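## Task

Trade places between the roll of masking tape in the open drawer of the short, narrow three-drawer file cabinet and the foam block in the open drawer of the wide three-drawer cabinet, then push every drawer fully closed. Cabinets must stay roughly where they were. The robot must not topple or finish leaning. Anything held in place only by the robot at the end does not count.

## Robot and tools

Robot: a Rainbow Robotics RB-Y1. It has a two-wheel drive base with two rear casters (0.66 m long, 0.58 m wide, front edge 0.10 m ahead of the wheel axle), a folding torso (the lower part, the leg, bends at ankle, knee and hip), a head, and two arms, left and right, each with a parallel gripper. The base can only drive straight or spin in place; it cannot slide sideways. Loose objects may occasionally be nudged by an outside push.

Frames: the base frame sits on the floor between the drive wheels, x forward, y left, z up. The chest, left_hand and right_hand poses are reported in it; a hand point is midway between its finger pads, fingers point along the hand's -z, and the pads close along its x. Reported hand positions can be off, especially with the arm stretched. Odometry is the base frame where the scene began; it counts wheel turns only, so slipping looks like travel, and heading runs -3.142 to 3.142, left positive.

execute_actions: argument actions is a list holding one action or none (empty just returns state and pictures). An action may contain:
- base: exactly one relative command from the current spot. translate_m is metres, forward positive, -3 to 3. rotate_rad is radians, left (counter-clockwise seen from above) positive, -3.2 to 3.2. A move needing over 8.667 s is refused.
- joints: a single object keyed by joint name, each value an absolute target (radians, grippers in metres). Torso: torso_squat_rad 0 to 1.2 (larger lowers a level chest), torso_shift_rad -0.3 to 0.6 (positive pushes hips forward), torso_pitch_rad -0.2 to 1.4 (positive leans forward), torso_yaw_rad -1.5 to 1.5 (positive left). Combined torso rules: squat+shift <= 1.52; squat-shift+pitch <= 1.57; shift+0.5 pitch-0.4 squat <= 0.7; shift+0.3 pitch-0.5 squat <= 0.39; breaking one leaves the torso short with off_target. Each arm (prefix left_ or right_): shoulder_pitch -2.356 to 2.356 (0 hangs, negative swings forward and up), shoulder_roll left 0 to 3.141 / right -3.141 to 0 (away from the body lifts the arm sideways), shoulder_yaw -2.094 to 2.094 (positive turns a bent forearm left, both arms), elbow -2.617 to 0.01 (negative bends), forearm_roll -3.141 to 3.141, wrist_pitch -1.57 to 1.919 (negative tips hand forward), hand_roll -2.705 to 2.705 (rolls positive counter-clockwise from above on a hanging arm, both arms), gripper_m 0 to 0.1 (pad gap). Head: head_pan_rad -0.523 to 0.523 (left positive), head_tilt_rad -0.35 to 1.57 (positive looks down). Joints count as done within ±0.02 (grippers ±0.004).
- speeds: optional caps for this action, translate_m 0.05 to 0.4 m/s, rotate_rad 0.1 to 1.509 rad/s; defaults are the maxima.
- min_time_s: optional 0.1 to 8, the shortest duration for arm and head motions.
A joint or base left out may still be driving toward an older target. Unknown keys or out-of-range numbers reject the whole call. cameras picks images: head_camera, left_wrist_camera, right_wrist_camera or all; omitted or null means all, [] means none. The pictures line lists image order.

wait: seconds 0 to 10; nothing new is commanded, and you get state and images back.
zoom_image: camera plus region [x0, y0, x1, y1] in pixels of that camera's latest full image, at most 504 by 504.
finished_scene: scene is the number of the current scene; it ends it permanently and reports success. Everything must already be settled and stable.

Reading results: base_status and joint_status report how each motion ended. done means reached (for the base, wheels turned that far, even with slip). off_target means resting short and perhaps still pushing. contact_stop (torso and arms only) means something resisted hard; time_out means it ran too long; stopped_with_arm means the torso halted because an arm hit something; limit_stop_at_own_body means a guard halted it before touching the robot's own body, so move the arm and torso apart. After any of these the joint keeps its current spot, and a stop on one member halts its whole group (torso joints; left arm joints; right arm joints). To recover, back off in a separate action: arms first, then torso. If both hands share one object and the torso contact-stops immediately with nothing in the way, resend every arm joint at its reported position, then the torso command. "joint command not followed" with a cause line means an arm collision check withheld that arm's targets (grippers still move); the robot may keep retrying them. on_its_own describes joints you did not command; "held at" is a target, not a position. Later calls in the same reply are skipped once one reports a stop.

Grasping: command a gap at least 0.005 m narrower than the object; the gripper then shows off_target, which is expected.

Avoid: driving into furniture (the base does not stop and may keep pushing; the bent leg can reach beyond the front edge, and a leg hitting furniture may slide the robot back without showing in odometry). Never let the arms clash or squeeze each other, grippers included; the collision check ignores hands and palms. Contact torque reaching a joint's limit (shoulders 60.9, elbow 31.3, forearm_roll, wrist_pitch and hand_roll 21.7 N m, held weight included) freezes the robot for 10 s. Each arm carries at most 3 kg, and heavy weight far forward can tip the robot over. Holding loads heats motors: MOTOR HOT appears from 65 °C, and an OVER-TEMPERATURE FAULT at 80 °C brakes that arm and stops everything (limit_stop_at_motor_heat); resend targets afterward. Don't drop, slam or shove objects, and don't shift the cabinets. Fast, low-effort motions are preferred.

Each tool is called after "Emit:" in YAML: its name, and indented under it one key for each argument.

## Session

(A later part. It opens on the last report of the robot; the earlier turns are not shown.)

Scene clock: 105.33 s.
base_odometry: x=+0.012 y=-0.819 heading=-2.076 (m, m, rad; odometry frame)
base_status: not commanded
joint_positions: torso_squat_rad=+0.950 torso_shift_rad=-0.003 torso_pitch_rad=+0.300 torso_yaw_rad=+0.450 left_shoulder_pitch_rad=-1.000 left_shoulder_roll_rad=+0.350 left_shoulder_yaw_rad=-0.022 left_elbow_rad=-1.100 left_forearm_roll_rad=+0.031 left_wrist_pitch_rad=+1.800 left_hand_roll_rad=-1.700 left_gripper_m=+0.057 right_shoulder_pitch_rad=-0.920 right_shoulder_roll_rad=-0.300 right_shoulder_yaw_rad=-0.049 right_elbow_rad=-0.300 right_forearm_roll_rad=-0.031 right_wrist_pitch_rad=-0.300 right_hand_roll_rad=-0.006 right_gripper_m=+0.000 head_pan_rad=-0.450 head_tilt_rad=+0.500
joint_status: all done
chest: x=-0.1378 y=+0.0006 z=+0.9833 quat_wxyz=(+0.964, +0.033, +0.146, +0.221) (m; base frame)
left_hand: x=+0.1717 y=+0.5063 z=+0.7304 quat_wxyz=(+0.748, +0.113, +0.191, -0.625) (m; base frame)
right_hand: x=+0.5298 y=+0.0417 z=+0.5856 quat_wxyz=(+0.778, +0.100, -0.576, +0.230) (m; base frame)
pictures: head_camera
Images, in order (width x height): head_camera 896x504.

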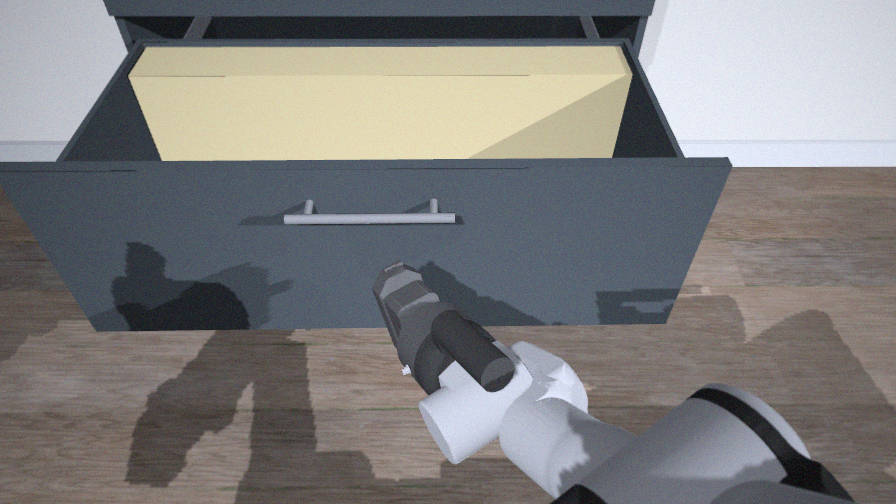

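Emit:
execute_actions:
  actions:
    - {"base":{"translate_m":0.36},"speeds":{"translate_m":0.12}}
  cameras: ["head_camera"]

Scene clock: 109.50 s.
base_odometry: x=-0.162 y=-1.134 heading=-2.077 (m, m, rad; odometry frame)
base_status: done
joint_positions: torso_squat_rad=+0.950 torso_shift_rad=-0.003 torso_pitch_rad=+0.300 torso_yaw_rad=+0.450 left_shoulder_pitch_rad=-1.000 left_shoulder_roll_rad=+0.350 left_shoulder_yaw_rad=-0.022 left_elbow_rad=-1.100 left_forearm_roll_rad=+0.031 left_wrist_pitch_rad=+1.800 left_hand_roll_rad=-1.700 left_gripper_m=+0.057 right_shoulder_pitch_rad=-0.920 right_shoulder_roll_rad=-0.300 right_shoulder_yaw_rad=-0.049 right_elbow_rad=-0.300 right_forearm_roll_rad=-0.031 right_wrist_pitch_rad=-0.300 right_hand_roll_rad=-0.006 right_gripper_m=+0.000 head_pan_rad=-0.450 head_tilt_rad=+0.500
joint_status: not commanded
chest: x=-0.1378 y=+0.0006 z=+0.9833 quat_wxyz=(+0.964, +0.033, +0.146, +0.221) (m; base frame)
left_hand: x=+0.1718 y=+0.5063 z=+0.7305 quat_wxyz=(+0.748, +0.113, +0.191, -0.625) (m; base frame)
right_hand: x=+0.5296 y=+0.0417 z=+0.5854 quat_wxyz=(+0.778, +0.100, -0.576, +0.230) (m; base frame)
pictures: head_camera
Images, in order (width x height): head_camera 896x504.

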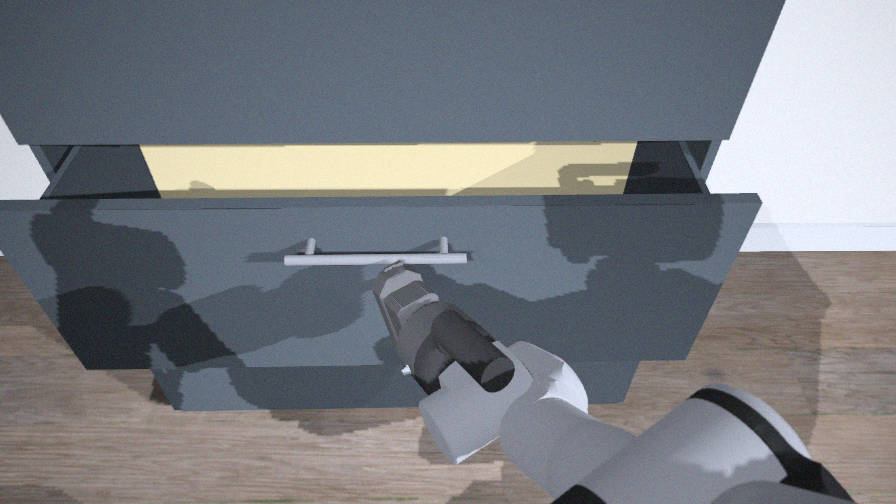

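Emit:
execute_actions:
  actions:
    - {"base":{"translate_m":0.06},"speeds":{"translate_m":0.08}}
  cameras: ["head_camera"]

Scene clock: 110.97 s.
base_odometry: x=-0.191 y=-1.187 heading=-2.077 (m, m, rad; odometry frame)
base_status: done
joint_positions: torso_squat_rad=+0.950 torso_shift_rad=-0.003 torso_pitch_rad=+0.300 torso_yaw_rad=+0.450 left_shoulder_pitch_rad=-1.000 left_shoulder_roll_rad=+0.350 left_shoulder_yaw_rad=-0.022 left_elbow_rad=-1.100 left_forearm_roll_rad=+0.031 left_wrist_pitch_rad=+1.800 left_hand_roll_rad=-1.700 left_gripper_m=+0.057 right_shoulder_pitch_rad=-0.920 right_shoulder_roll_rad=-0.300 right_shoulder_yaw_rad=-0.049 right_elbow_rad=-0.300 right_forearm_roll_rad=-0.031 right_wrist_pitch_rad=-0.300 right_hand_roll_rad=-0.006 right_gripper_m=+0.000 head_pan_rad=-0.450 head_tilt_rad=+0.500
joint_status: not commanded
chest: x=-0.1377 y=+0.0006 z=+0.9833 quat_wxyz=(+0.964, +0.033, +0.146, +0.221) (m; base frame)
left_hand: x=+0.1718 y=+0.5063 z=+0.7304 quat_wxyz=(+0.748, +0.113, +0.191, -0.625) (m; base frame)
right_hand: x=+0.5295 y=+0.0417 z=+0.5852 quat_wxyz=(+0.778, +0.100, -0.576, +0.230) (m; base frame)
pictures: head_camera
Images, in order (width x height): head_camera 896x504.

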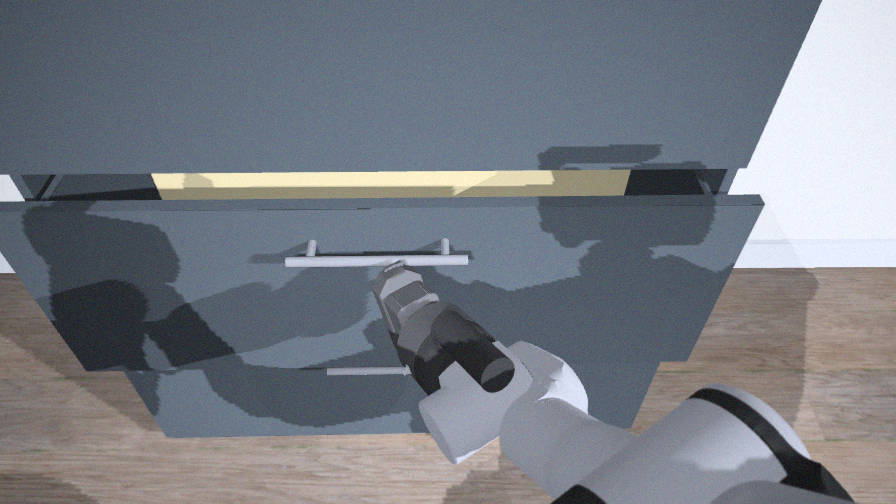

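Emit:
execute_actions:
  actions:
    - {"base":{"translate_m":0.05},"speeds":{"translate_m":0.08}}
  cameras: ["head_camera"]

Scene clock: 112.30 s.
base_odometry: x=-0.216 y=-1.231 heading=-2.078 (m, m, rad; odometry frame)
base_status: done
joint_positions: torso_squat_rad=+0.950 torso_shift_rad=-0.003 torso_pitch_rad=+0.300 torso_yaw_rad=+0.450 left_shoulder_pitch_rad=-1.000 left_shoulder_roll_rad=+0.350 left_shoulder_yaw_rad=-0.022 left_elbow_rad=-1.100 left_forearm_roll_rad=+0.031 left_wrist_pitch_rad=+1.800 left_hand_roll_rad=-1.700 left_gripper_m=+0.057 right_shoulder_pitch_rad=-0.920 right_shoulder_roll_rad=-0.300 right_shoulder_yaw_rad=-0.049 right_elbow_rad=-0.300 right_forearm_roll_rad=-0.031 right_wrist_pitch_rad=-0.300 right_hand_roll_rad=-0.006 right_gripper_m=+0.000 head_pan_rad=-0.450 head_tilt_rad=+0.500
joint_status: not commanded
chest: x=-0.1377 y=+0.0006 z=+0.9833 quat_wxyz=(+0.964, +0.033, +0.146, +0.221) (m; base frame)
left_hand: x=+0.1718 y=+0.5063 z=+0.7304 quat_wxyz=(+0.748, +0.113, +0.191, -0.625) (m; base frame)
right_hand: x=+0.5295 y=+0.0417 z=+0.5852 quat_wxyz=(+0.778, +0.100, -0.576, +0.230) (m; base frame)
pictures: head_camera
Images, in order (width x height): head_camera 896x504.

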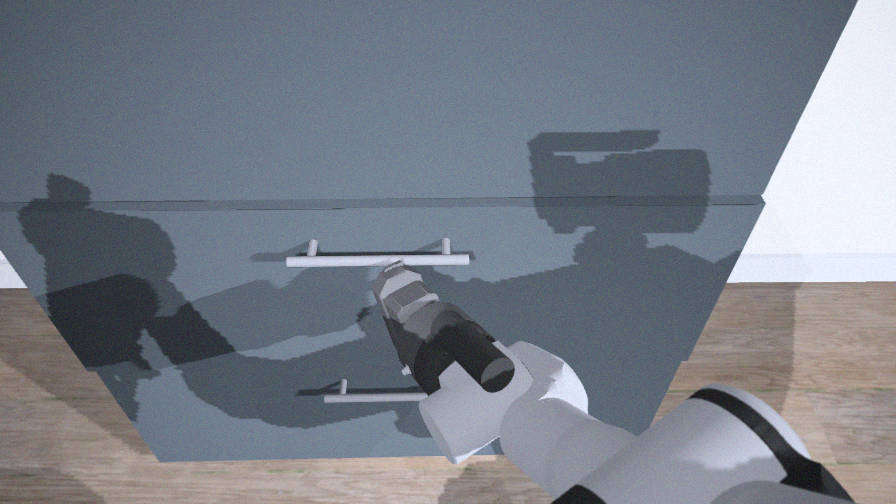

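Emit:
execute_actions:
  actions:
    - {"base":{"translate_m":0.015},"speeds":{"translate_m":0.05}}
  cameras: ["head_camera"]

Scene clock: 113.57 s.
base_odometry: x=-0.223 y=-1.244 heading=-2.078 (m, m, rad; odometry frame)
base_status: done
joint_positions: torso_squat_rad=+0.950 torso_shift_rad=-0.003 torso_pitch_rad=+0.300 torso_yaw_rad=+0.450 left_shoulder_pitch_rad=-1.000 left_shoulder_roll_rad=+0.350 left_shoulder_yaw_rad=-0.022 left_elbow_rad=-1.100 left_forearm_roll_rad=+0.031 left_wrist_pitch_rad=+1.800 left_hand_roll_rad=-1.700 left_gripper_m=+0.057 right_shoulder_pitch_rad=-0.920 right_shoulder_roll_rad=-0.300 right_shoulder_yaw_rad=-0.049 right_elbow_rad=-0.300 right_forearm_roll_rad=-0.031 right_wrist_pitch_rad=-0.300 right_hand_roll_rad=-0.006 right_gripper_m=+0.000 head_pan_rad=-0.450 head_tilt_rad=+0.500
joint_status: not commanded
chest: x=-0.1378 y=+0.0006 z=+0.9833 quat_wxyz=(+0.964, +0.033, +0.146, +0.221) (m; base frame)
left_hand: x=+0.1718 y=+0.5063 z=+0.7304 quat_wxyz=(+0.748, +0.113, +0.191, -0.625) (m; base frame)
right_hand: x=+0.5295 y=+0.0417 z=+0.5853 quat_wxyz=(+0.778, +0.100, -0.576, +0.230) (m; base frame)
pictures: head_camera
Images, in order (width x height): head_camera 896x504.

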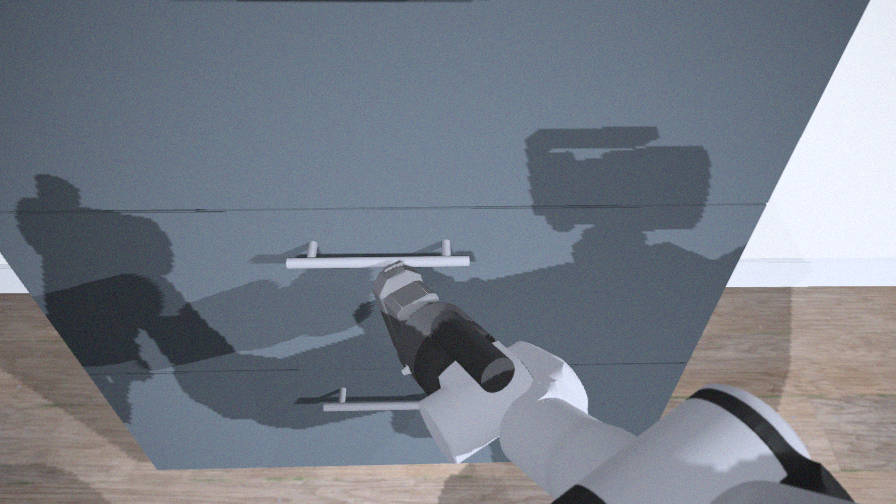

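Emit:
execute_actions:
  actions:
    - {"base":{"translate_m":-0.6},"joints":{"torso_squat_rad":0.1,"torso_pitch_rad":0.4,"torso_yaw_rad":0,"left_shoulder_pitch_rad":-1.3,"left_shoulder_roll_rad":0.3,"left_elbow_rad":-0.5,"left_wrist_pitch_rad":1.4,"left_hand_roll_rad":-1.2,"right_shoulder_pitch_rad":0,"right_shoulder_roll_rad":-0.05,"right_elbow_rad":-0.25,"right_wrist_pitch_rad":0,"head_pan_rad":0,"head_tilt_rad":0.6}}
  cameras: []

Emit:
execute_actions:
  actions:
    - {"base":{"rotate_rad":-2.63}}
  cameras: []

Emit:
execute_actions:
  actions:
    - {"base":{"translate_m":1.87}}
  cameras: []

Emit:
execute_actions:
  actions:
    - {"base":{"rotate_rad":-0.52}}
  cameras: ["head_camera"]

Scene clock: 117.77 s.
base_odometry: x=+0.069 y=-0.719 heading=-2.079 (m, m, rad; odometry frame)
base_status: done
joint_positions: torso_squat_rad=+0.100 torso_shift_rad=-0.003 torso_pitch_rad=+0.400 torso_yaw_rad=+0.000 left_shoulder_pitch_rad=-1.300 left_shoulder_roll_rad=+0.300 left_shoulder_yaw_rad=-0.022 left_elbow_rad=-0.500 left_forearm_roll_rad=+0.031 left_wrist_pitch_rad=+1.400 left_hand_roll_rad=-1.200 left_gripper_m=+0.057 right_shoulder_pitch_rad=+0.000 right_shoulder_roll_rad=-0.050 right_shoulder_yaw_rad=-0.049 right_elbow_rad=-0.250 right_forearm_roll_rad=-0.031 right_wrist_pitch_rad=+0.000 right_hand_roll_rad=-0.006 right_gripper_m=+0.000 head_pan_rad=+0.000 head_tilt_rad=+0.600
joint_status: all done
chest: x=-0.1095 y=+0.0007 z=+1.2620 quat_wxyz=(+0.980, -0.001, +0.199, +0.000) (m; base frame)
left_hand: x=+0.4032 y=+0.2626 z=+0.8845 quat_wxyz=(+0.763, +0.110, +0.082, -0.632) (m; base frame)
right_hand: x=-0.2607 y=-0.2638 z=+0.5946 quat_wxyz=(+0.996, -0.034, +0.074, -0.034) (m; base frame)
pictures: none
No camera images: the call's "cameras" was empty. Leave "cameras" out to get every camera's image.

Scene clock: 122.67 s.
base_odometry: x=+0.069 y=-0.719 heading=+1.574 (m, m, rad; odometry frame)
base_status: done
joint_positions: torso_squat_rad=+0.100 torso_shift_rad=-0.003 torso_pitch_rad=+0.400 torso_yaw_rad=+0.000 left_shoulder_pitch_rad=-1.300 left_shoulder_roll_rad=+0.300 left_shoulder_yaw_rad=-0.022 left_elbow_rad=-0.500 left_forearm_roll_rad=+0.031 left_wrist_pitch_rad=+1.400 left_hand_roll_rad=-1.200 left_gripper_m=+0.057 right_shoulder_pitch_rad=+0.000 right_shoulder_roll_rad=-0.050 right_shoulder_yaw_rad=-0.049 right_elbow_rad=-0.250 right_forearm_roll_rad=-0.031 right_wrist_pitch_rad=+0.000 right_hand_roll_rad=-0.006 right_gripper_m=+0.000 head_pan_rad=+0.000 head_tilt_rad=+0.600
joint_status: not commanded
chest: x=-0.1095 y=+0.0007 z=+1.2620 quat_wxyz=(+0.980, -0.001, +0.199, +0.000) (m; base frame)
left_hand: x=+0.4032 y=+0.2626 z=+0.8845 quat_wxyz=(+0.763, +0.110, +0.082, -0.632) (m; base frame)
right_hand: x=-0.2606 y=-0.2639 z=+0.5946 quat_wxyz=(+0.996, -0.034, +0.074, -0.034) (m; base frame)
pictures: none
No camera images: the call's "cameras" was empty. Leave "cameras" out to get every camera's image.

Scene clock: 128.80 s.
base_odometry: x=+0.063 y=+1.151 heading=+1.574 (m, m, rad; odometry frame)
base_status: done
joint_positions: torso_squat_rad=+0.100 torso_shift_rad=-0.003 torso_pitch_rad=+0.400 torso_yaw_rad=+0.000 left_shoulder_pitch_rad=-1.300 left_shoulder_roll_rad=+0.300 left_shoulder_yaw_rad=-0.022 left_elbow_rad=-0.500 left_forearm_roll_rad=+0.031 left_wrist_pitch_rad=+1.400 left_hand_roll_rad=-1.200 left_gripper_m=+0.057 right_shoulder_pitch_rad=+0.000 right_shoulder_roll_rad=-0.050 right_shoulder_yaw_rad=-0.049 right_elbow_rad=-0.250 right_forearm_roll_rad=-0.031 right_wrist_pitch_rad=+0.000 right_hand_roll_rad=-0.006 right_gripper_m=+0.000 head_pan_rad=+0.000 head_tilt_rad=+0.600
joint_status: not commanded
chest: x=-0.1095 y=+0.0007 z=+1.2620 quat_wxyz=(+0.980, -0.001, +0.199, +0.000) (m; base frame)
left_hand: x=+0.4032 y=+0.2626 z=+0.8845 quat_wxyz=(+0.763, +0.110, +0.082, -0.632) (m; base frame)
right_hand: x=-0.2603 y=-0.2639 z=+0.5945 quat_wxyz=(+0.996, -0.034, +0.074, -0.034) (m; base frame)
pictures: none
No camera images: the call's "cameras" was empty. Leave "cameras" out to get every camera's image.

Scene clock: 131.17 s.
base_odometry: x=+0.063 y=+1.151 heading=+1.054 (m, m, rad; odometry frame)
base_status: done
joint_positions: torso_squat_rad=+0.100 torso_shift_rad=-0.003 torso_pitch_rad=+0.400 torso_yaw_rad=+0.000 left_shoulder_pitch_rad=-1.300 left_shoulder_roll_rad=+0.300 left_shoulder_yaw_rad=-0.022 left_elbow_rad=-0.500 left_forearm_roll_rad=+0.031 left_wrist_pitch_rad=+1.400 left_hand_roll_rad=-1.200 left_gripper_m=+0.057 right_shoulder_pitch_rad=+0.000 right_shoulder_roll_rad=-0.050 right_shoulder_yaw_rad=-0.049 right_elbow_rad=-0.250 right_forearm_roll_rad=-0.031 right_wrist_pitch_rad=+0.000 right_hand_roll_rad=-0.006 right_gripper_m=+0.000 head_pan_rad=+0.000 head_tilt_rad=+0.600
joint_status: not commanded
chest: x=-0.1095 y=+0.0007 z=+1.2620 quat_wxyz=(+0.980, -0.001, +0.199, +0.000) (m; base frame)
left_hand: x=+0.4032 y=+0.2626 z=+0.8845 quat_wxyz=(+0.763, +0.110, +0.082, -0.632) (m; base frame)
right_hand: x=-0.2603 y=-0.2639 z=+0.5945 quat_wxyz=(+0.996, -0.034, +0.074, -0.034) (m; base frame)
pictures: head_camera
Images, in order (width x height): head_camera 896x504.

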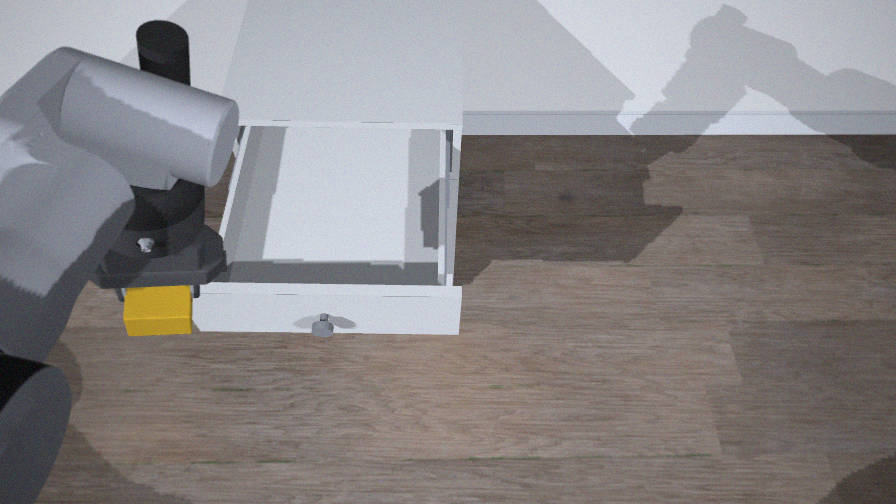

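Emit:
execute_actions:
  actions:
    - {"base":{"translate_m":0.3},"joints":{"left_shoulder_roll_rad":0.15,"head_tilt_rad":0.9}}
  cameras: []

Emit:
execute_actions:
  actions:
    - {"joints":{"torso_squat_rad":0.8}}
  cameras: ["head_camera"]

Scene clock: 133.67 s.
base_odometry: x=+0.211 y=+1.411 heading=+1.054 (m, m, rad; odometry frame)
base_status: done
joint_positions: torso_squat_rad=+0.100 torso_shift_rad=-0.003 torso_pitch_rad=+0.400 torso_yaw_rad=+0.000 left_shoulder_pitch_rad=-1.300 left_shoulder_roll_rad=+0.150 left_shoulder_yaw_rad=-0.022 left_elbow_rad=-0.500 left_forearm_roll_rad=+0.031 left_wrist_pitch_rad=+1.400 left_hand_roll_rad=-1.200 left_gripper_m=+0.057 right_shoulder_pitch_rad=+0.000 right_shoulder_roll_rad=-0.050 right_shoulder_yaw_rad=-0.049 right_elbow_rad=-0.250 right_forearm_roll_rad=-0.031 right_wrist_pitch_rad=+0.000 right_hand_roll_rad=-0.006 right_gripper_m=+0.000 head_pan_rad=+0.000 head_tilt_rad=+0.900
joint_status: all done
chest: x=-0.1095 y=+0.0007 z=+1.2620 quat_wxyz=(+0.980, -0.001, +0.199, +0.000) (m; base frame)
left_hand: x=+0.3799 y=+0.1693 z=+0.8617 quat_wxyz=(+0.729, +0.065, +0.066, -0.678) (m; base frame)
right_hand: x=-0.2603 y=-0.2639 z=+0.5945 quat_wxyz=(+0.996, -0.034, +0.074, -0.034) (m; base frame)
pictures: none
No camera images: the call's "cameras" was empty. Leave "cameras" out to get every camera's image.

Scene clock: 136.80 s.
base_odometry: x=+0.211 y=+1.411 heading=+1.054 (m, m, rad; odometry frame)
base_status: not commanded
joint_positions: torso_squat_rad=+0.800 torso_shift_rad=-0.003 torso_pitch_rad=+0.400 torso_yaw_rad=+0.000 left_shoulder_pitch_rad=-1.300 left_shoulder_roll_rad=+0.150 left_shoulder_yaw_rad=-0.022 left_elbow_rad=-0.500 left_forearm_roll_rad=+0.031 left_wrist_pitch_rad=+1.400 left_hand_roll_rad=-1.200 left_gripper_m=+0.057 right_shoulder_pitch_rad=+0.000 right_shoulder_roll_rad=-0.050 right_shoulder_yaw_rad=-0.049 right_elbow_rad=-0.250 right_forearm_roll_rad=-0.031 right_wrist_pitch_rad=+0.000 right_hand_roll_rad=-0.006 right_gripper_m=+0.000 head_pan_rad=+0.000 head_tilt_rad=+0.900
joint_status: all done
chest: x=-0.1089 y=+0.0006 z=+1.0532 quat_wxyz=(+0.980, -0.001, +0.199, +0.000) (m; base frame)
left_hand: x=+0.3805 y=+0.1692 z=+0.6530 quat_wxyz=(+0.729, +0.065, +0.066, -0.678) (m; base frame)
right_hand: x=-0.2597 y=-0.2640 z=+0.3857 quat_wxyz=(+0.996, -0.034, +0.074, -0.034) (m; base frame)
pictures: head_camera
Images, in order (width x height): head_camera 896x504.

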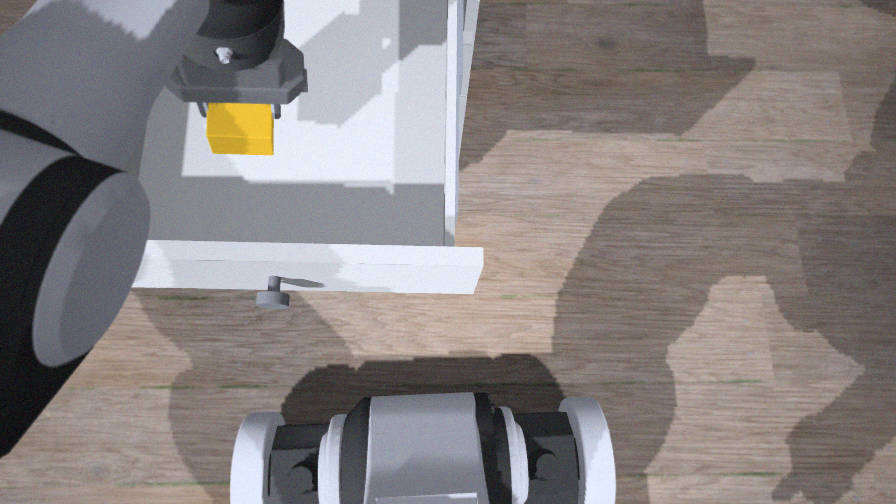

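Target z≈0.59: squat +0.115.

Emit:
execute_actions:
  actions:
    - {"joints":{"torso_squat_rad":0.915}}
  cameras: []

Emit:
execute_actions:
  actions:
    - {"joints":{"left_gripper_m":0.1}}
  cameras: []

Emit:
execute_actions:
  actions:
    - {"joints":{"torso_squat_rad":0.5}}
  cameras: []

Emit:
execute_actions:
  actions:
    - {"base":{"translate_m":-0.2},"joints":{"left_gripper_m":0,"left_shoulder_roll_rad":0}}
  cameras: []

Emit:
execute_actions:
  actions:
    - {"joints":{"torso_squat_rad":0.9}}
  cameras: ["head_camera"]

Scene clock: 138.47 s.
base_odometry: x=+0.211 y=+1.411 heading=+1.054 (m, m, rad; odometry frame)
base_status: not commanded
joint_positions: torso_squat_rad=+0.915 torso_shift_rad=-0.003 torso_pitch_rad=+0.400 torso_yaw_rad=+0.000 left_shoulder_pitch_rad=-1.300 left_shoulder_roll_rad=+0.150 left_shoulder_yaw_rad=-0.022 left_elbow_rad=-0.500 left_forearm_roll_rad=+0.031 left_wrist_pitch_rad=+1.400 left_hand_roll_rad=-1.200 left_gripper_m=+0.057 right_shoulder_pitch_rad=+0.000 right_shoulder_roll_rad=-0.050 right_shoulder_yaw_rad=-0.049 right_elbow_rad=-0.250 right_forearm_roll_rad=-0.031 right_wrist_pitch_rad=+0.000 right_hand_roll_rad=-0.006 right_gripper_m=+0.000 head_pan_rad=+0.000 head_tilt_rad=+0.900
joint_status: all done
chest: x=-0.1088 y=+0.0006 z=+0.9923 quat_wxyz=(+0.980, -0.001, +0.199, +0.000) (m; base frame)
left_hand: x=+0.3806 y=+0.1692 z=+0.5922 quat_wxyz=(+0.729, +0.065, +0.066, -0.678) (m; base frame)
right_hand: x=-0.2595 y=-0.2640 z=+0.3248 quat_wxyz=(+0.996, -0.034, +0.074, -0.034) (m; base frame)
pictures: none
No camera images: the call's "cameras" was empty. Leave "cameras" out to get every camera's image.

Scene clock: 139.73 s.
base_odometry: x=+0.211 y=+1.411 heading=+1.054 (m, m, rad; odometry frame)
base_status: not commanded
joint_positions: torso_squat_rad=+0.915 torso_shift_rad=-0.003 torso_pitch_rad=+0.400 torso_yaw_rad=+0.000 left_shoulder_pitch_rad=-1.300 left_shoulder_roll_rad=+0.150 left_shoulder_yaw_rad=-0.022 left_elbow_rad=-0.500 left_forearm_roll_rad=+0.031 left_wrist_pitch_rad=+1.400 left_hand_roll_rad=-1.200 left_gripper_m=+0.099 right_shoulder_pitch_rad=+0.000 right_shoulder_roll_rad=-0.050 right_shoulder_yaw_rad=-0.049 right_elbow_rad=-0.250 right_forearm_roll_rad=-0.031 right_wrist_pitch_rad=+0.000 right_hand_roll_rad=-0.006 right_gripper_m=+0.000 head_pan_rad=+0.000 head_tilt_rad=+0.900
joint_status: all done
chest: x=-0.1088 y=+0.0006 z=+0.9923 quat_wxyz=(+0.980, -0.001, +0.199, +0.000) (m; base frame)
left_hand: x=+0.3806 y=+0.1692 z=+0.5922 quat_wxyz=(+0.729, +0.065, +0.066, -0.678) (m; base frame)
right_hand: x=-0.2595 y=-0.2640 z=+0.3248 quat_wxyz=(+0.996, -0.034, +0.074, -0.034) (m; base frame)
pictures: none
No camera images: the call's "cameras" was empty. Leave "cameras" out to get every camera's image.

Scene clock: 141.93 s.
base_odometry: x=+0.211 y=+1.411 heading=+1.054 (m, m, rad; odometry frame)
base_status: not commanded
joint_positions: torso_squat_rad=+0.500 torso_shift_rad=-0.003 torso_pitch_rad=+0.400 torso_yaw_rad=+0.000 left_shoulder_pitch_rad=-1.300 left_shoulder_roll_rad=+0.150 left_shoulder_yaw_rad=-0.022 left_elbow_rad=-0.500 left_forearm_roll_rad=+0.031 left_wrist_pitch_rad=+1.400 left_hand_roll_rad=-1.200 left_gripper_m=+0.099 right_shoulder_pitch_rad=+0.000 right_shoulder_roll_rad=-0.050 right_shoulder_yaw_rad=-0.049 right_elbow_rad=-0.250 right_forearm_roll_rad=-0.031 right_wrist_pitch_rad=+0.000 right_hand_roll_rad=-0.006 right_gripper_m=+0.000 head_pan_rad=+0.000 head_tilt_rad=+0.900
joint_status: all done
chest: x=-0.1093 y=+0.0007 z=+1.1798 quat_wxyz=(+0.980, -0.001, +0.199, +0.000) (m; base frame)
left_hand: x=+0.3800 y=+0.1693 z=+0.7796 quat_wxyz=(+0.729, +0.065, +0.066, -0.678) (m; base frame)
right_hand: x=-0.2601 y=-0.2639 z=+0.5123 quat_wxyz=(+0.996, -0.034, +0.074, -0.034) (m; base frame)
pictures: none
No camera images: the call's "cameras" was empty. Leave "cameras" out to get every camera's image.

Scene clock: 143.87 s.
base_odometry: x=+0.112 y=+1.238 heading=+1.056 (m, m, rad; odometry frame)
base_status: done
joint_positions: torso_squat_rad=+0.500 torso_shift_rad=-0.003 torso_pitch_rad=+0.400 torso_yaw_rad=+0.000 left_shoulder_pitch_rad=-1.300 left_shoulder_roll_rad=+0.000 left_shoulder_yaw_rad=-0.022 left_elbow_rad=-0.500 left_forearm_roll_rad=+0.031 left_wrist_pitch_rad=+1.400 left_hand_roll_rad=-1.200 left_gripper_m=+0.000 right_shoulder_pitch_rad=+0.000 right_shoulder_roll_rad=-0.050 right_shoulder_yaw_rad=-0.049 right_elbow_rad=-0.250 right_forearm_roll_rad=-0.031 right_wrist_pitch_rad=+0.000 right_hand_roll_rad=-0.006 right_gripper_m=+0.000 head_pan_rad=+0.000 head_tilt_rad=+0.900
joint_status: all done
chest: x=-0.1094 y=+0.0007 z=+1.1798 quat_wxyz=(+0.980, -0.001, +0.199, +0.000) (m; base frame)
left_hand: x=+0.3457 y=+0.0777 z=+0.7667 quat_wxyz=(+0.691, +0.019, +0.050, -0.720) (m; base frame)
right_hand: x=-0.2602 y=-0.2639 z=+0.5123 quat_wxyz=(+0.996, -0.034, +0.074, -0.034) (m; base frame)
pictures: none
No camera images: the call's "cameras" was empty. Leave "cameras" out to get every camera's image.

Scene clock: 146.00 s.
base_odometry: x=+0.112 y=+1.238 heading=+1.056 (m, m, rad; odometry frame)
base_status: not commanded
joint_positions: torso_squat_rad=+0.900 torso_shift_rad=-0.003 torso_pitch_rad=+0.400 torso_yaw_rad=+0.000 left_shoulder_pitch_rad=-1.300 left_shoulder_roll_rad=+0.000 left_shoulder_yaw_rad=-0.022 left_elbow_rad=-0.500 left_forearm_roll_rad=+0.031 left_wrist_pitch_rad=+1.400 left_hand_roll_rad=-1.200 left_gripper_m=+0.000 right_shoulder_pitch_rad=+0.000 right_shoulder_roll_rad=-0.050 right_shoulder_yaw_rad=-0.049 right_elbow_rad=-0.250 right_forearm_roll_rad=-0.031 right_wrist_pitch_rad=+0.000 right_hand_roll_rad=-0.006 right_gripper_m=+0.000 head_pan_rad=+0.000 head_tilt_rad=+0.900
joint_status: all done
chest: x=-0.1088 y=+0.0006 z=+1.0006 quat_wxyz=(+0.980, -0.001, +0.199, +0.000) (m; base frame)
left_hand: x=+0.3463 y=+0.0776 z=+0.5875 quat_wxyz=(+0.691, +0.019, +0.050, -0.720) (m; base frame)
right_hand: x=-0.2597 y=-0.2640 z=+0.3331 quat_wxyz=(+0.996, -0.034, +0.074, -0.034) (m; base frame)
pictures: head_camera
Images, in order (width x height): head_camera 896x504.

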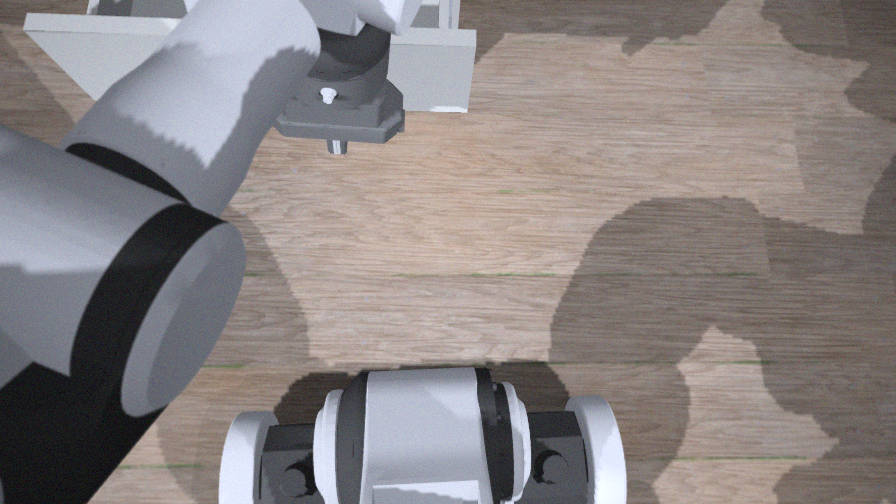

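Emit:
execute_actions:
  actions:
    - {"base":{"translate_m":0.3},"speeds":{"translate_m":0.1},"joints":{"head_tilt_rad":0.6}}
  cameras: ["head_camera"]

Scene clock: 150.17 s.
base_odometry: x=+0.260 y=+1.499 heading=+1.055 (m, m, rad; odometry frame)
base_status: done
joint_positions: torso_squat_rad=+0.900 torso_shift_rad=-0.003 torso_pitch_rad=+0.400 torso_yaw_rad=+0.000 left_shoulder_pitch_rad=-1.300 left_shoulder_roll_rad=+0.000 left_shoulder_yaw_rad=-0.022 left_elbow_rad=-0.500 left_forearm_roll_rad=+0.031 left_wrist_pitch_rad=+1.400 left_hand_roll_rad=-1.200 left_gripper_m=+0.000 right_shoulder_pitch_rad=+0.000 right_shoulder_roll_rad=-0.050 right_shoulder_yaw_rad=-0.049 right_elbow_rad=-0.250 right_forearm_roll_rad=-0.031 right_wrist_pitch_rad=+0.000 right_hand_roll_rad=-0.006 right_gripper_m=+0.000 head_pan_rad=+0.000 head_tilt_rad=+0.600
joint_status: all done
chest: x=-0.1088 y=+0.0006 z=+1.0006 quat_wxyz=(+0.980, -0.001, +0.199, +0.000) (m; base frame)
left_hand: x=+0.3461 y=+0.0776 z=+0.5873 quat_wxyz=(+0.691, +0.019, +0.050, -0.720) (m; base frame)
right_hand: x=-0.2596 y=-0.2640 z=+0.3331 quat_wxyz=(+0.996, -0.034, +0.074, -0.034) (m; base frame)
pictures: head_camera
Images, in order (width x height): head_camera 896x504.

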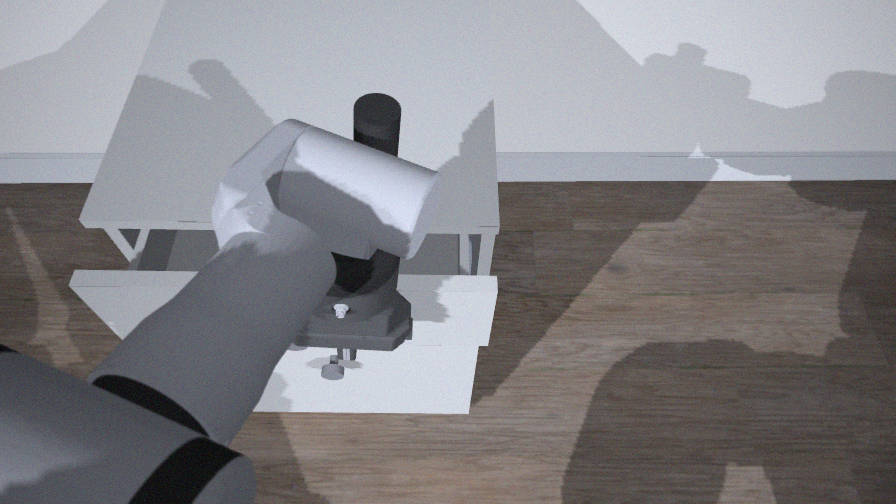

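Emit:
execute_actions:
  actions:
    - {"base":{"translate_m":0.055},"speeds":{"translate_m":0.07}}
  cameras: ["head_camera"]

Scene clock: 151.67 s.
base_odometry: x=+0.287 y=+1.546 heading=+1.054 (m, m, rad; odometry frame)
base_status: done
joint_positions: torso_squat_rad=+0.900 torso_shift_rad=-0.003 torso_pitch_rad=+0.400 torso_yaw_rad=+0.000 left_shoulder_pitch_rad=-1.300 left_shoulder_roll_rad=+0.000 left_shoulder_yaw_rad=-0.022 left_elbow_rad=-0.500 left_forearm_roll_rad=+0.031 left_wrist_pitch_rad=+1.400 left_hand_roll_rad=-1.200 left_gripper_m=+0.000 right_shoulder_pitch_rad=+0.000 right_shoulder_roll_rad=-0.050 right_shoulder_yaw_rad=-0.049 right_elbow_rad=-0.250 right_forearm_roll_rad=-0.031 right_wrist_pitch_rad=+0.000 right_hand_roll_rad=-0.006 right_gripper_m=+0.000 head_pan_rad=+0.000 head_tilt_rad=+0.600
joint_status: not commanded
chest: x=-0.1087 y=+0.0006 z=+1.0006 quat_wxyz=(+0.980, -0.001, +0.199, +0.000) (m; base frame)
left_hand: x=+0.3461 y=+0.0776 z=+0.5873 quat_wxyz=(+0.691, +0.019, +0.050, -0.720) (m; base frame)
right_hand: x=-0.2596 y=-0.2640 z=+0.3332 quat_wxyz=(+0.996, -0.034, +0.074, -0.034) (m; base frame)
pictures: head_camera
Images, in order (width x height): head_camera 896x504.

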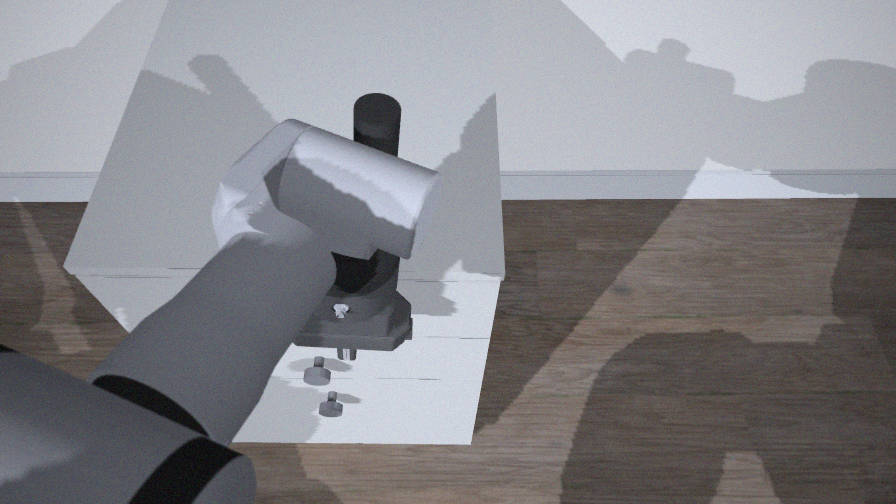

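Emit:
execute_actions:
  actions:
    - {"base":{"translate_m":0.01},"speeds":{"translate_m":0.05}}
  cameras: []

Emit:
execute_actions:
  actions:
    - {"base":{"translate_m":-0.3},"joints":{"left_shoulder_roll_rad":0.4}}
  cameras: ["head_camera"]

Scene clock: 152.67 s.
base_odometry: x=+0.292 y=+1.555 heading=+1.054 (m, m, rad; odometry frame)
base_status: done
joint_positions: torso_squat_rad=+0.900 torso_shift_rad=-0.003 torso_pitch_rad=+0.400 torso_yaw_rad=+0.000 left_shoulder_pitch_rad=-1.300 left_shoulder_roll_rad=+0.000 left_shoulder_yaw_rad=-0.022 left_elbow_rad=-0.500 left_forearm_roll_rad=+0.031 left_wrist_pitch_rad=+1.400 left_hand_roll_rad=-1.200 left_gripper_m=+0.000 right_shoulder_pitch_rad=+0.000 right_shoulder_roll_rad=-0.050 right_shoulder_yaw_rad=-0.049 right_elbow_rad=-0.250 right_forearm_roll_rad=-0.031 right_wrist_pitch_rad=+0.000 right_hand_roll_rad=-0.006 right_gripper_m=+0.000 head_pan_rad=+0.000 head_tilt_rad=+0.600
joint_status: not commanded
chest: x=-0.1088 y=+0.0006 z=+1.0006 quat_wxyz=(+0.980, -0.001, +0.199, +0.000) (m; base frame)
left_hand: x=+0.3462 y=+0.0776 z=+0.5874 quat_wxyz=(+0.691, +0.019, +0.050, -0.720) (m; base frame)
right_hand: x=-0.2596 y=-0.2640 z=+0.3332 quat_wxyz=(+0.996, -0.034, +0.074, -0.034) (m; base frame)
pictures: none
No camera images: the call's "cameras" was empty. Leave "cameras" out to get every camera's image.

Scene clock: 162.93 s.
TORQUE FAULT: left_shoulder_roll_rad reached its load limit. The robot stopped for 10 seconds, dropped its targets and accepts commands again. The stop added 8.9 s to the call and to motion_time.
base_odometry: x=+0.283 y=+1.539 heading=+1.055 (m, m, rad; odometry frame)
base_status: translate_m torque_fault (by the wheels' count: -0.019 of -0.300)
joint_positions: torso_squat_rad=+0.900 torso_shift_rad=-0.003 torso_pitch_rad=+0.400 torso_yaw_rad=+0.000 left_shoulder_pitch_rad=-1.298 left_shoulder_roll_rad=+0.074 left_shoulder_yaw_rad=-0.021 left_elbow_rad=-0.499 left_forearm_roll_rad=+0.033 left_wrist_pitch_rad=+1.400 left_hand_roll_rad=-1.201 left_gripper_m=+0.000 right_shoulder_pitch_rad=+0.000 right_shoulder_roll_rad=-0.050 right_shoulder_yaw_rad=-0.049 right_elbow_rad=-0.250 right_forearm_roll_rad=-0.031 right_wrist_pitch_rad=+0.000 right_hand_roll_rad=-0.006 right_gripper_m=+0.000 head_pan_rad=+0.000 head_tilt_rad=+0.600
joint_status: left_shoulder_roll_rad torque_fault (moved +0.075 of +0.400)
on_its_own: left_shoulder_roll_rad is held at +0.075, not at your +0.400, since a torque_fault
chest: x=-0.1088 y=+0.0006 z=+1.0006 quat_wxyz=(+0.980, -0.001, +0.199, +0.000) (m; base frame)
left_hand: x=+0.3634 y=+0.1228 z=+0.5917 quat_wxyz=(+0.711, +0.040, +0.059, -0.700) (m; base frame)
right_hand: x=-0.2597 y=-0.2640 z=+0.3332 quat_wxyz=(+0.996, -0.034, +0.074, -0.034) (m; base frame)
pictures: head_camera
Images, in order (width x height): head_camera 896x504.

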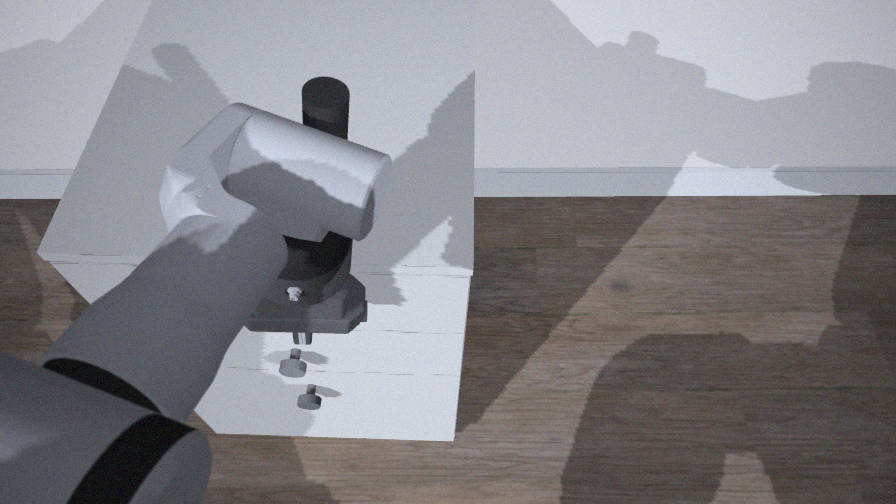

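My mistake; cabinet shifted a little. Roll back and retreat.

Emit:
execute_actions:
  actions:
    - {"joints":{"left_shoulder_roll_rad":0.02}}
  cameras: []

Emit:
execute_actions:
  actions:
    - {"base":{"translate_m":-0.3}}
  cameras: ["head_camera"]

Scene clock: 165.70 s.
base_odometry: x=+0.283 y=+1.539 heading=+1.055 (m, m, rad; odometry frame)
base_status: not commanded
joint_positions: torso_squat_rad=+0.900 torso_shift_rad=-0.003 torso_pitch_rad=+0.400 torso_yaw_rad=+0.000 left_shoulder_pitch_rad=-1.298 left_shoulder_roll_rad=+0.020 left_shoulder_yaw_rad=-0.021 left_elbow_rad=-0.499 left_forearm_roll_rad=+0.033 left_wrist_pitch_rad=+1.400 left_hand_roll_rad=-1.201 left_gripper_m=+0.000 right_shoulder_pitch_rad=+0.000 right_shoulder_roll_rad=-0.050 right_shoulder_yaw_rad=-0.049 right_elbow_rad=-0.250 right_forearm_roll_rad=-0.031 right_wrist_pitch_rad=+0.000 right_hand_roll_rad=-0.006 right_gripper_m=+0.000 head_pan_rad=+0.000 head_tilt_rad=+0.600
joint_status: all done
chest: x=-0.1088 y=+0.0006 z=+1.0006 quat_wxyz=(+0.980, -0.001, +0.199, +0.000) (m; base frame)
left_hand: x=+0.3503 y=+0.0895 z=+0.5878 quat_wxyz=(+0.697, +0.023, +0.053, -0.715) (m; base frame)
right_hand: x=-0.2596 y=-0.2640 z=+0.3331 quat_wxyz=(+0.996, -0.034, +0.074, -0.034) (m; base frame)
pictures: none
No camera images: the call's "cameras" was empty. Leave "cameras" out to get every camera's image.

Scene clock: 167.93 s.
base_odometry: x=+0.135 y=+1.278 heading=+1.053 (m, m, rad; odometry frame)
base_status: done
joint_positions: torso_squat_rad=+0.900 torso_shift_rad=-0.003 torso_pitch_rad=+0.400 torso_yaw_rad=+0.000 left_shoulder_pitch_rad=-1.298 left_shoulder_roll_rad=+0.020 left_shoulder_yaw_rad=-0.021 left_elbow_rad=-0.499 left_forearm_roll_rad=+0.033 left_wrist_pitch_rad=+1.400 left_hand_roll_rad=-1.201 left_gripper_m=+0.000 right_shoulder_pitch_rad=+0.000 right_shoulder_roll_rad=-0.050 right_shoulder_yaw_rad=-0.049 right_elbow_rad=-0.250 right_forearm_roll_rad=-0.031 right_wrist_pitch_rad=+0.000 right_hand_roll_rad=-0.006 right_gripper_m=+0.000 head_pan_rad=+0.000 head_tilt_rad=+0.600
joint_status: not commanded
chest: x=-0.1088 y=+0.0006 z=+1.0006 quat_wxyz=(+0.980, -0.001, +0.199, +0.000) (m; base frame)
left_hand: x=+0.3503 y=+0.0895 z=+0.5878 quat_wxyz=(+0.697, +0.023, +0.053, -0.715) (m; base frame)
right_hand: x=-0.2597 y=-0.2640 z=+0.3332 quat_wxyz=(+0.996, -0.034, +0.074, -0.034) (m; base frame)
pictures: head_camera
Images, in order (width x height): head_camera 896x504.

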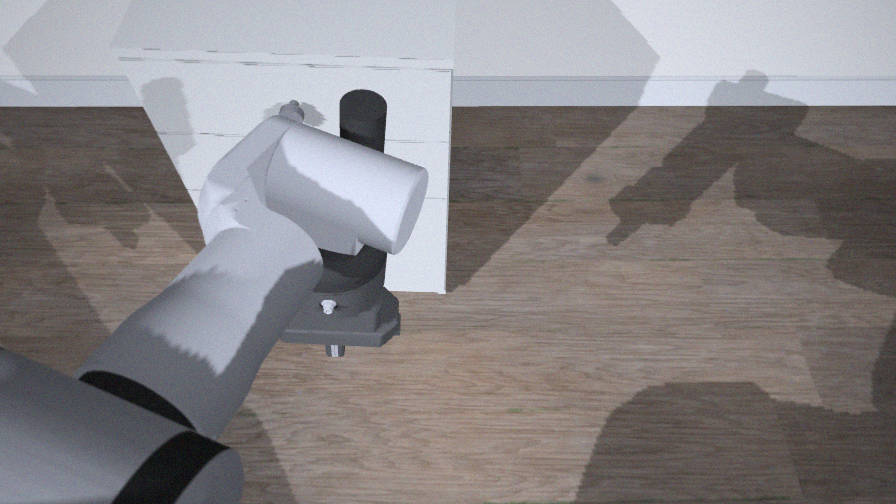

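Emit:
finished_scene:
  scene: 2

The scene is finished: the task was done.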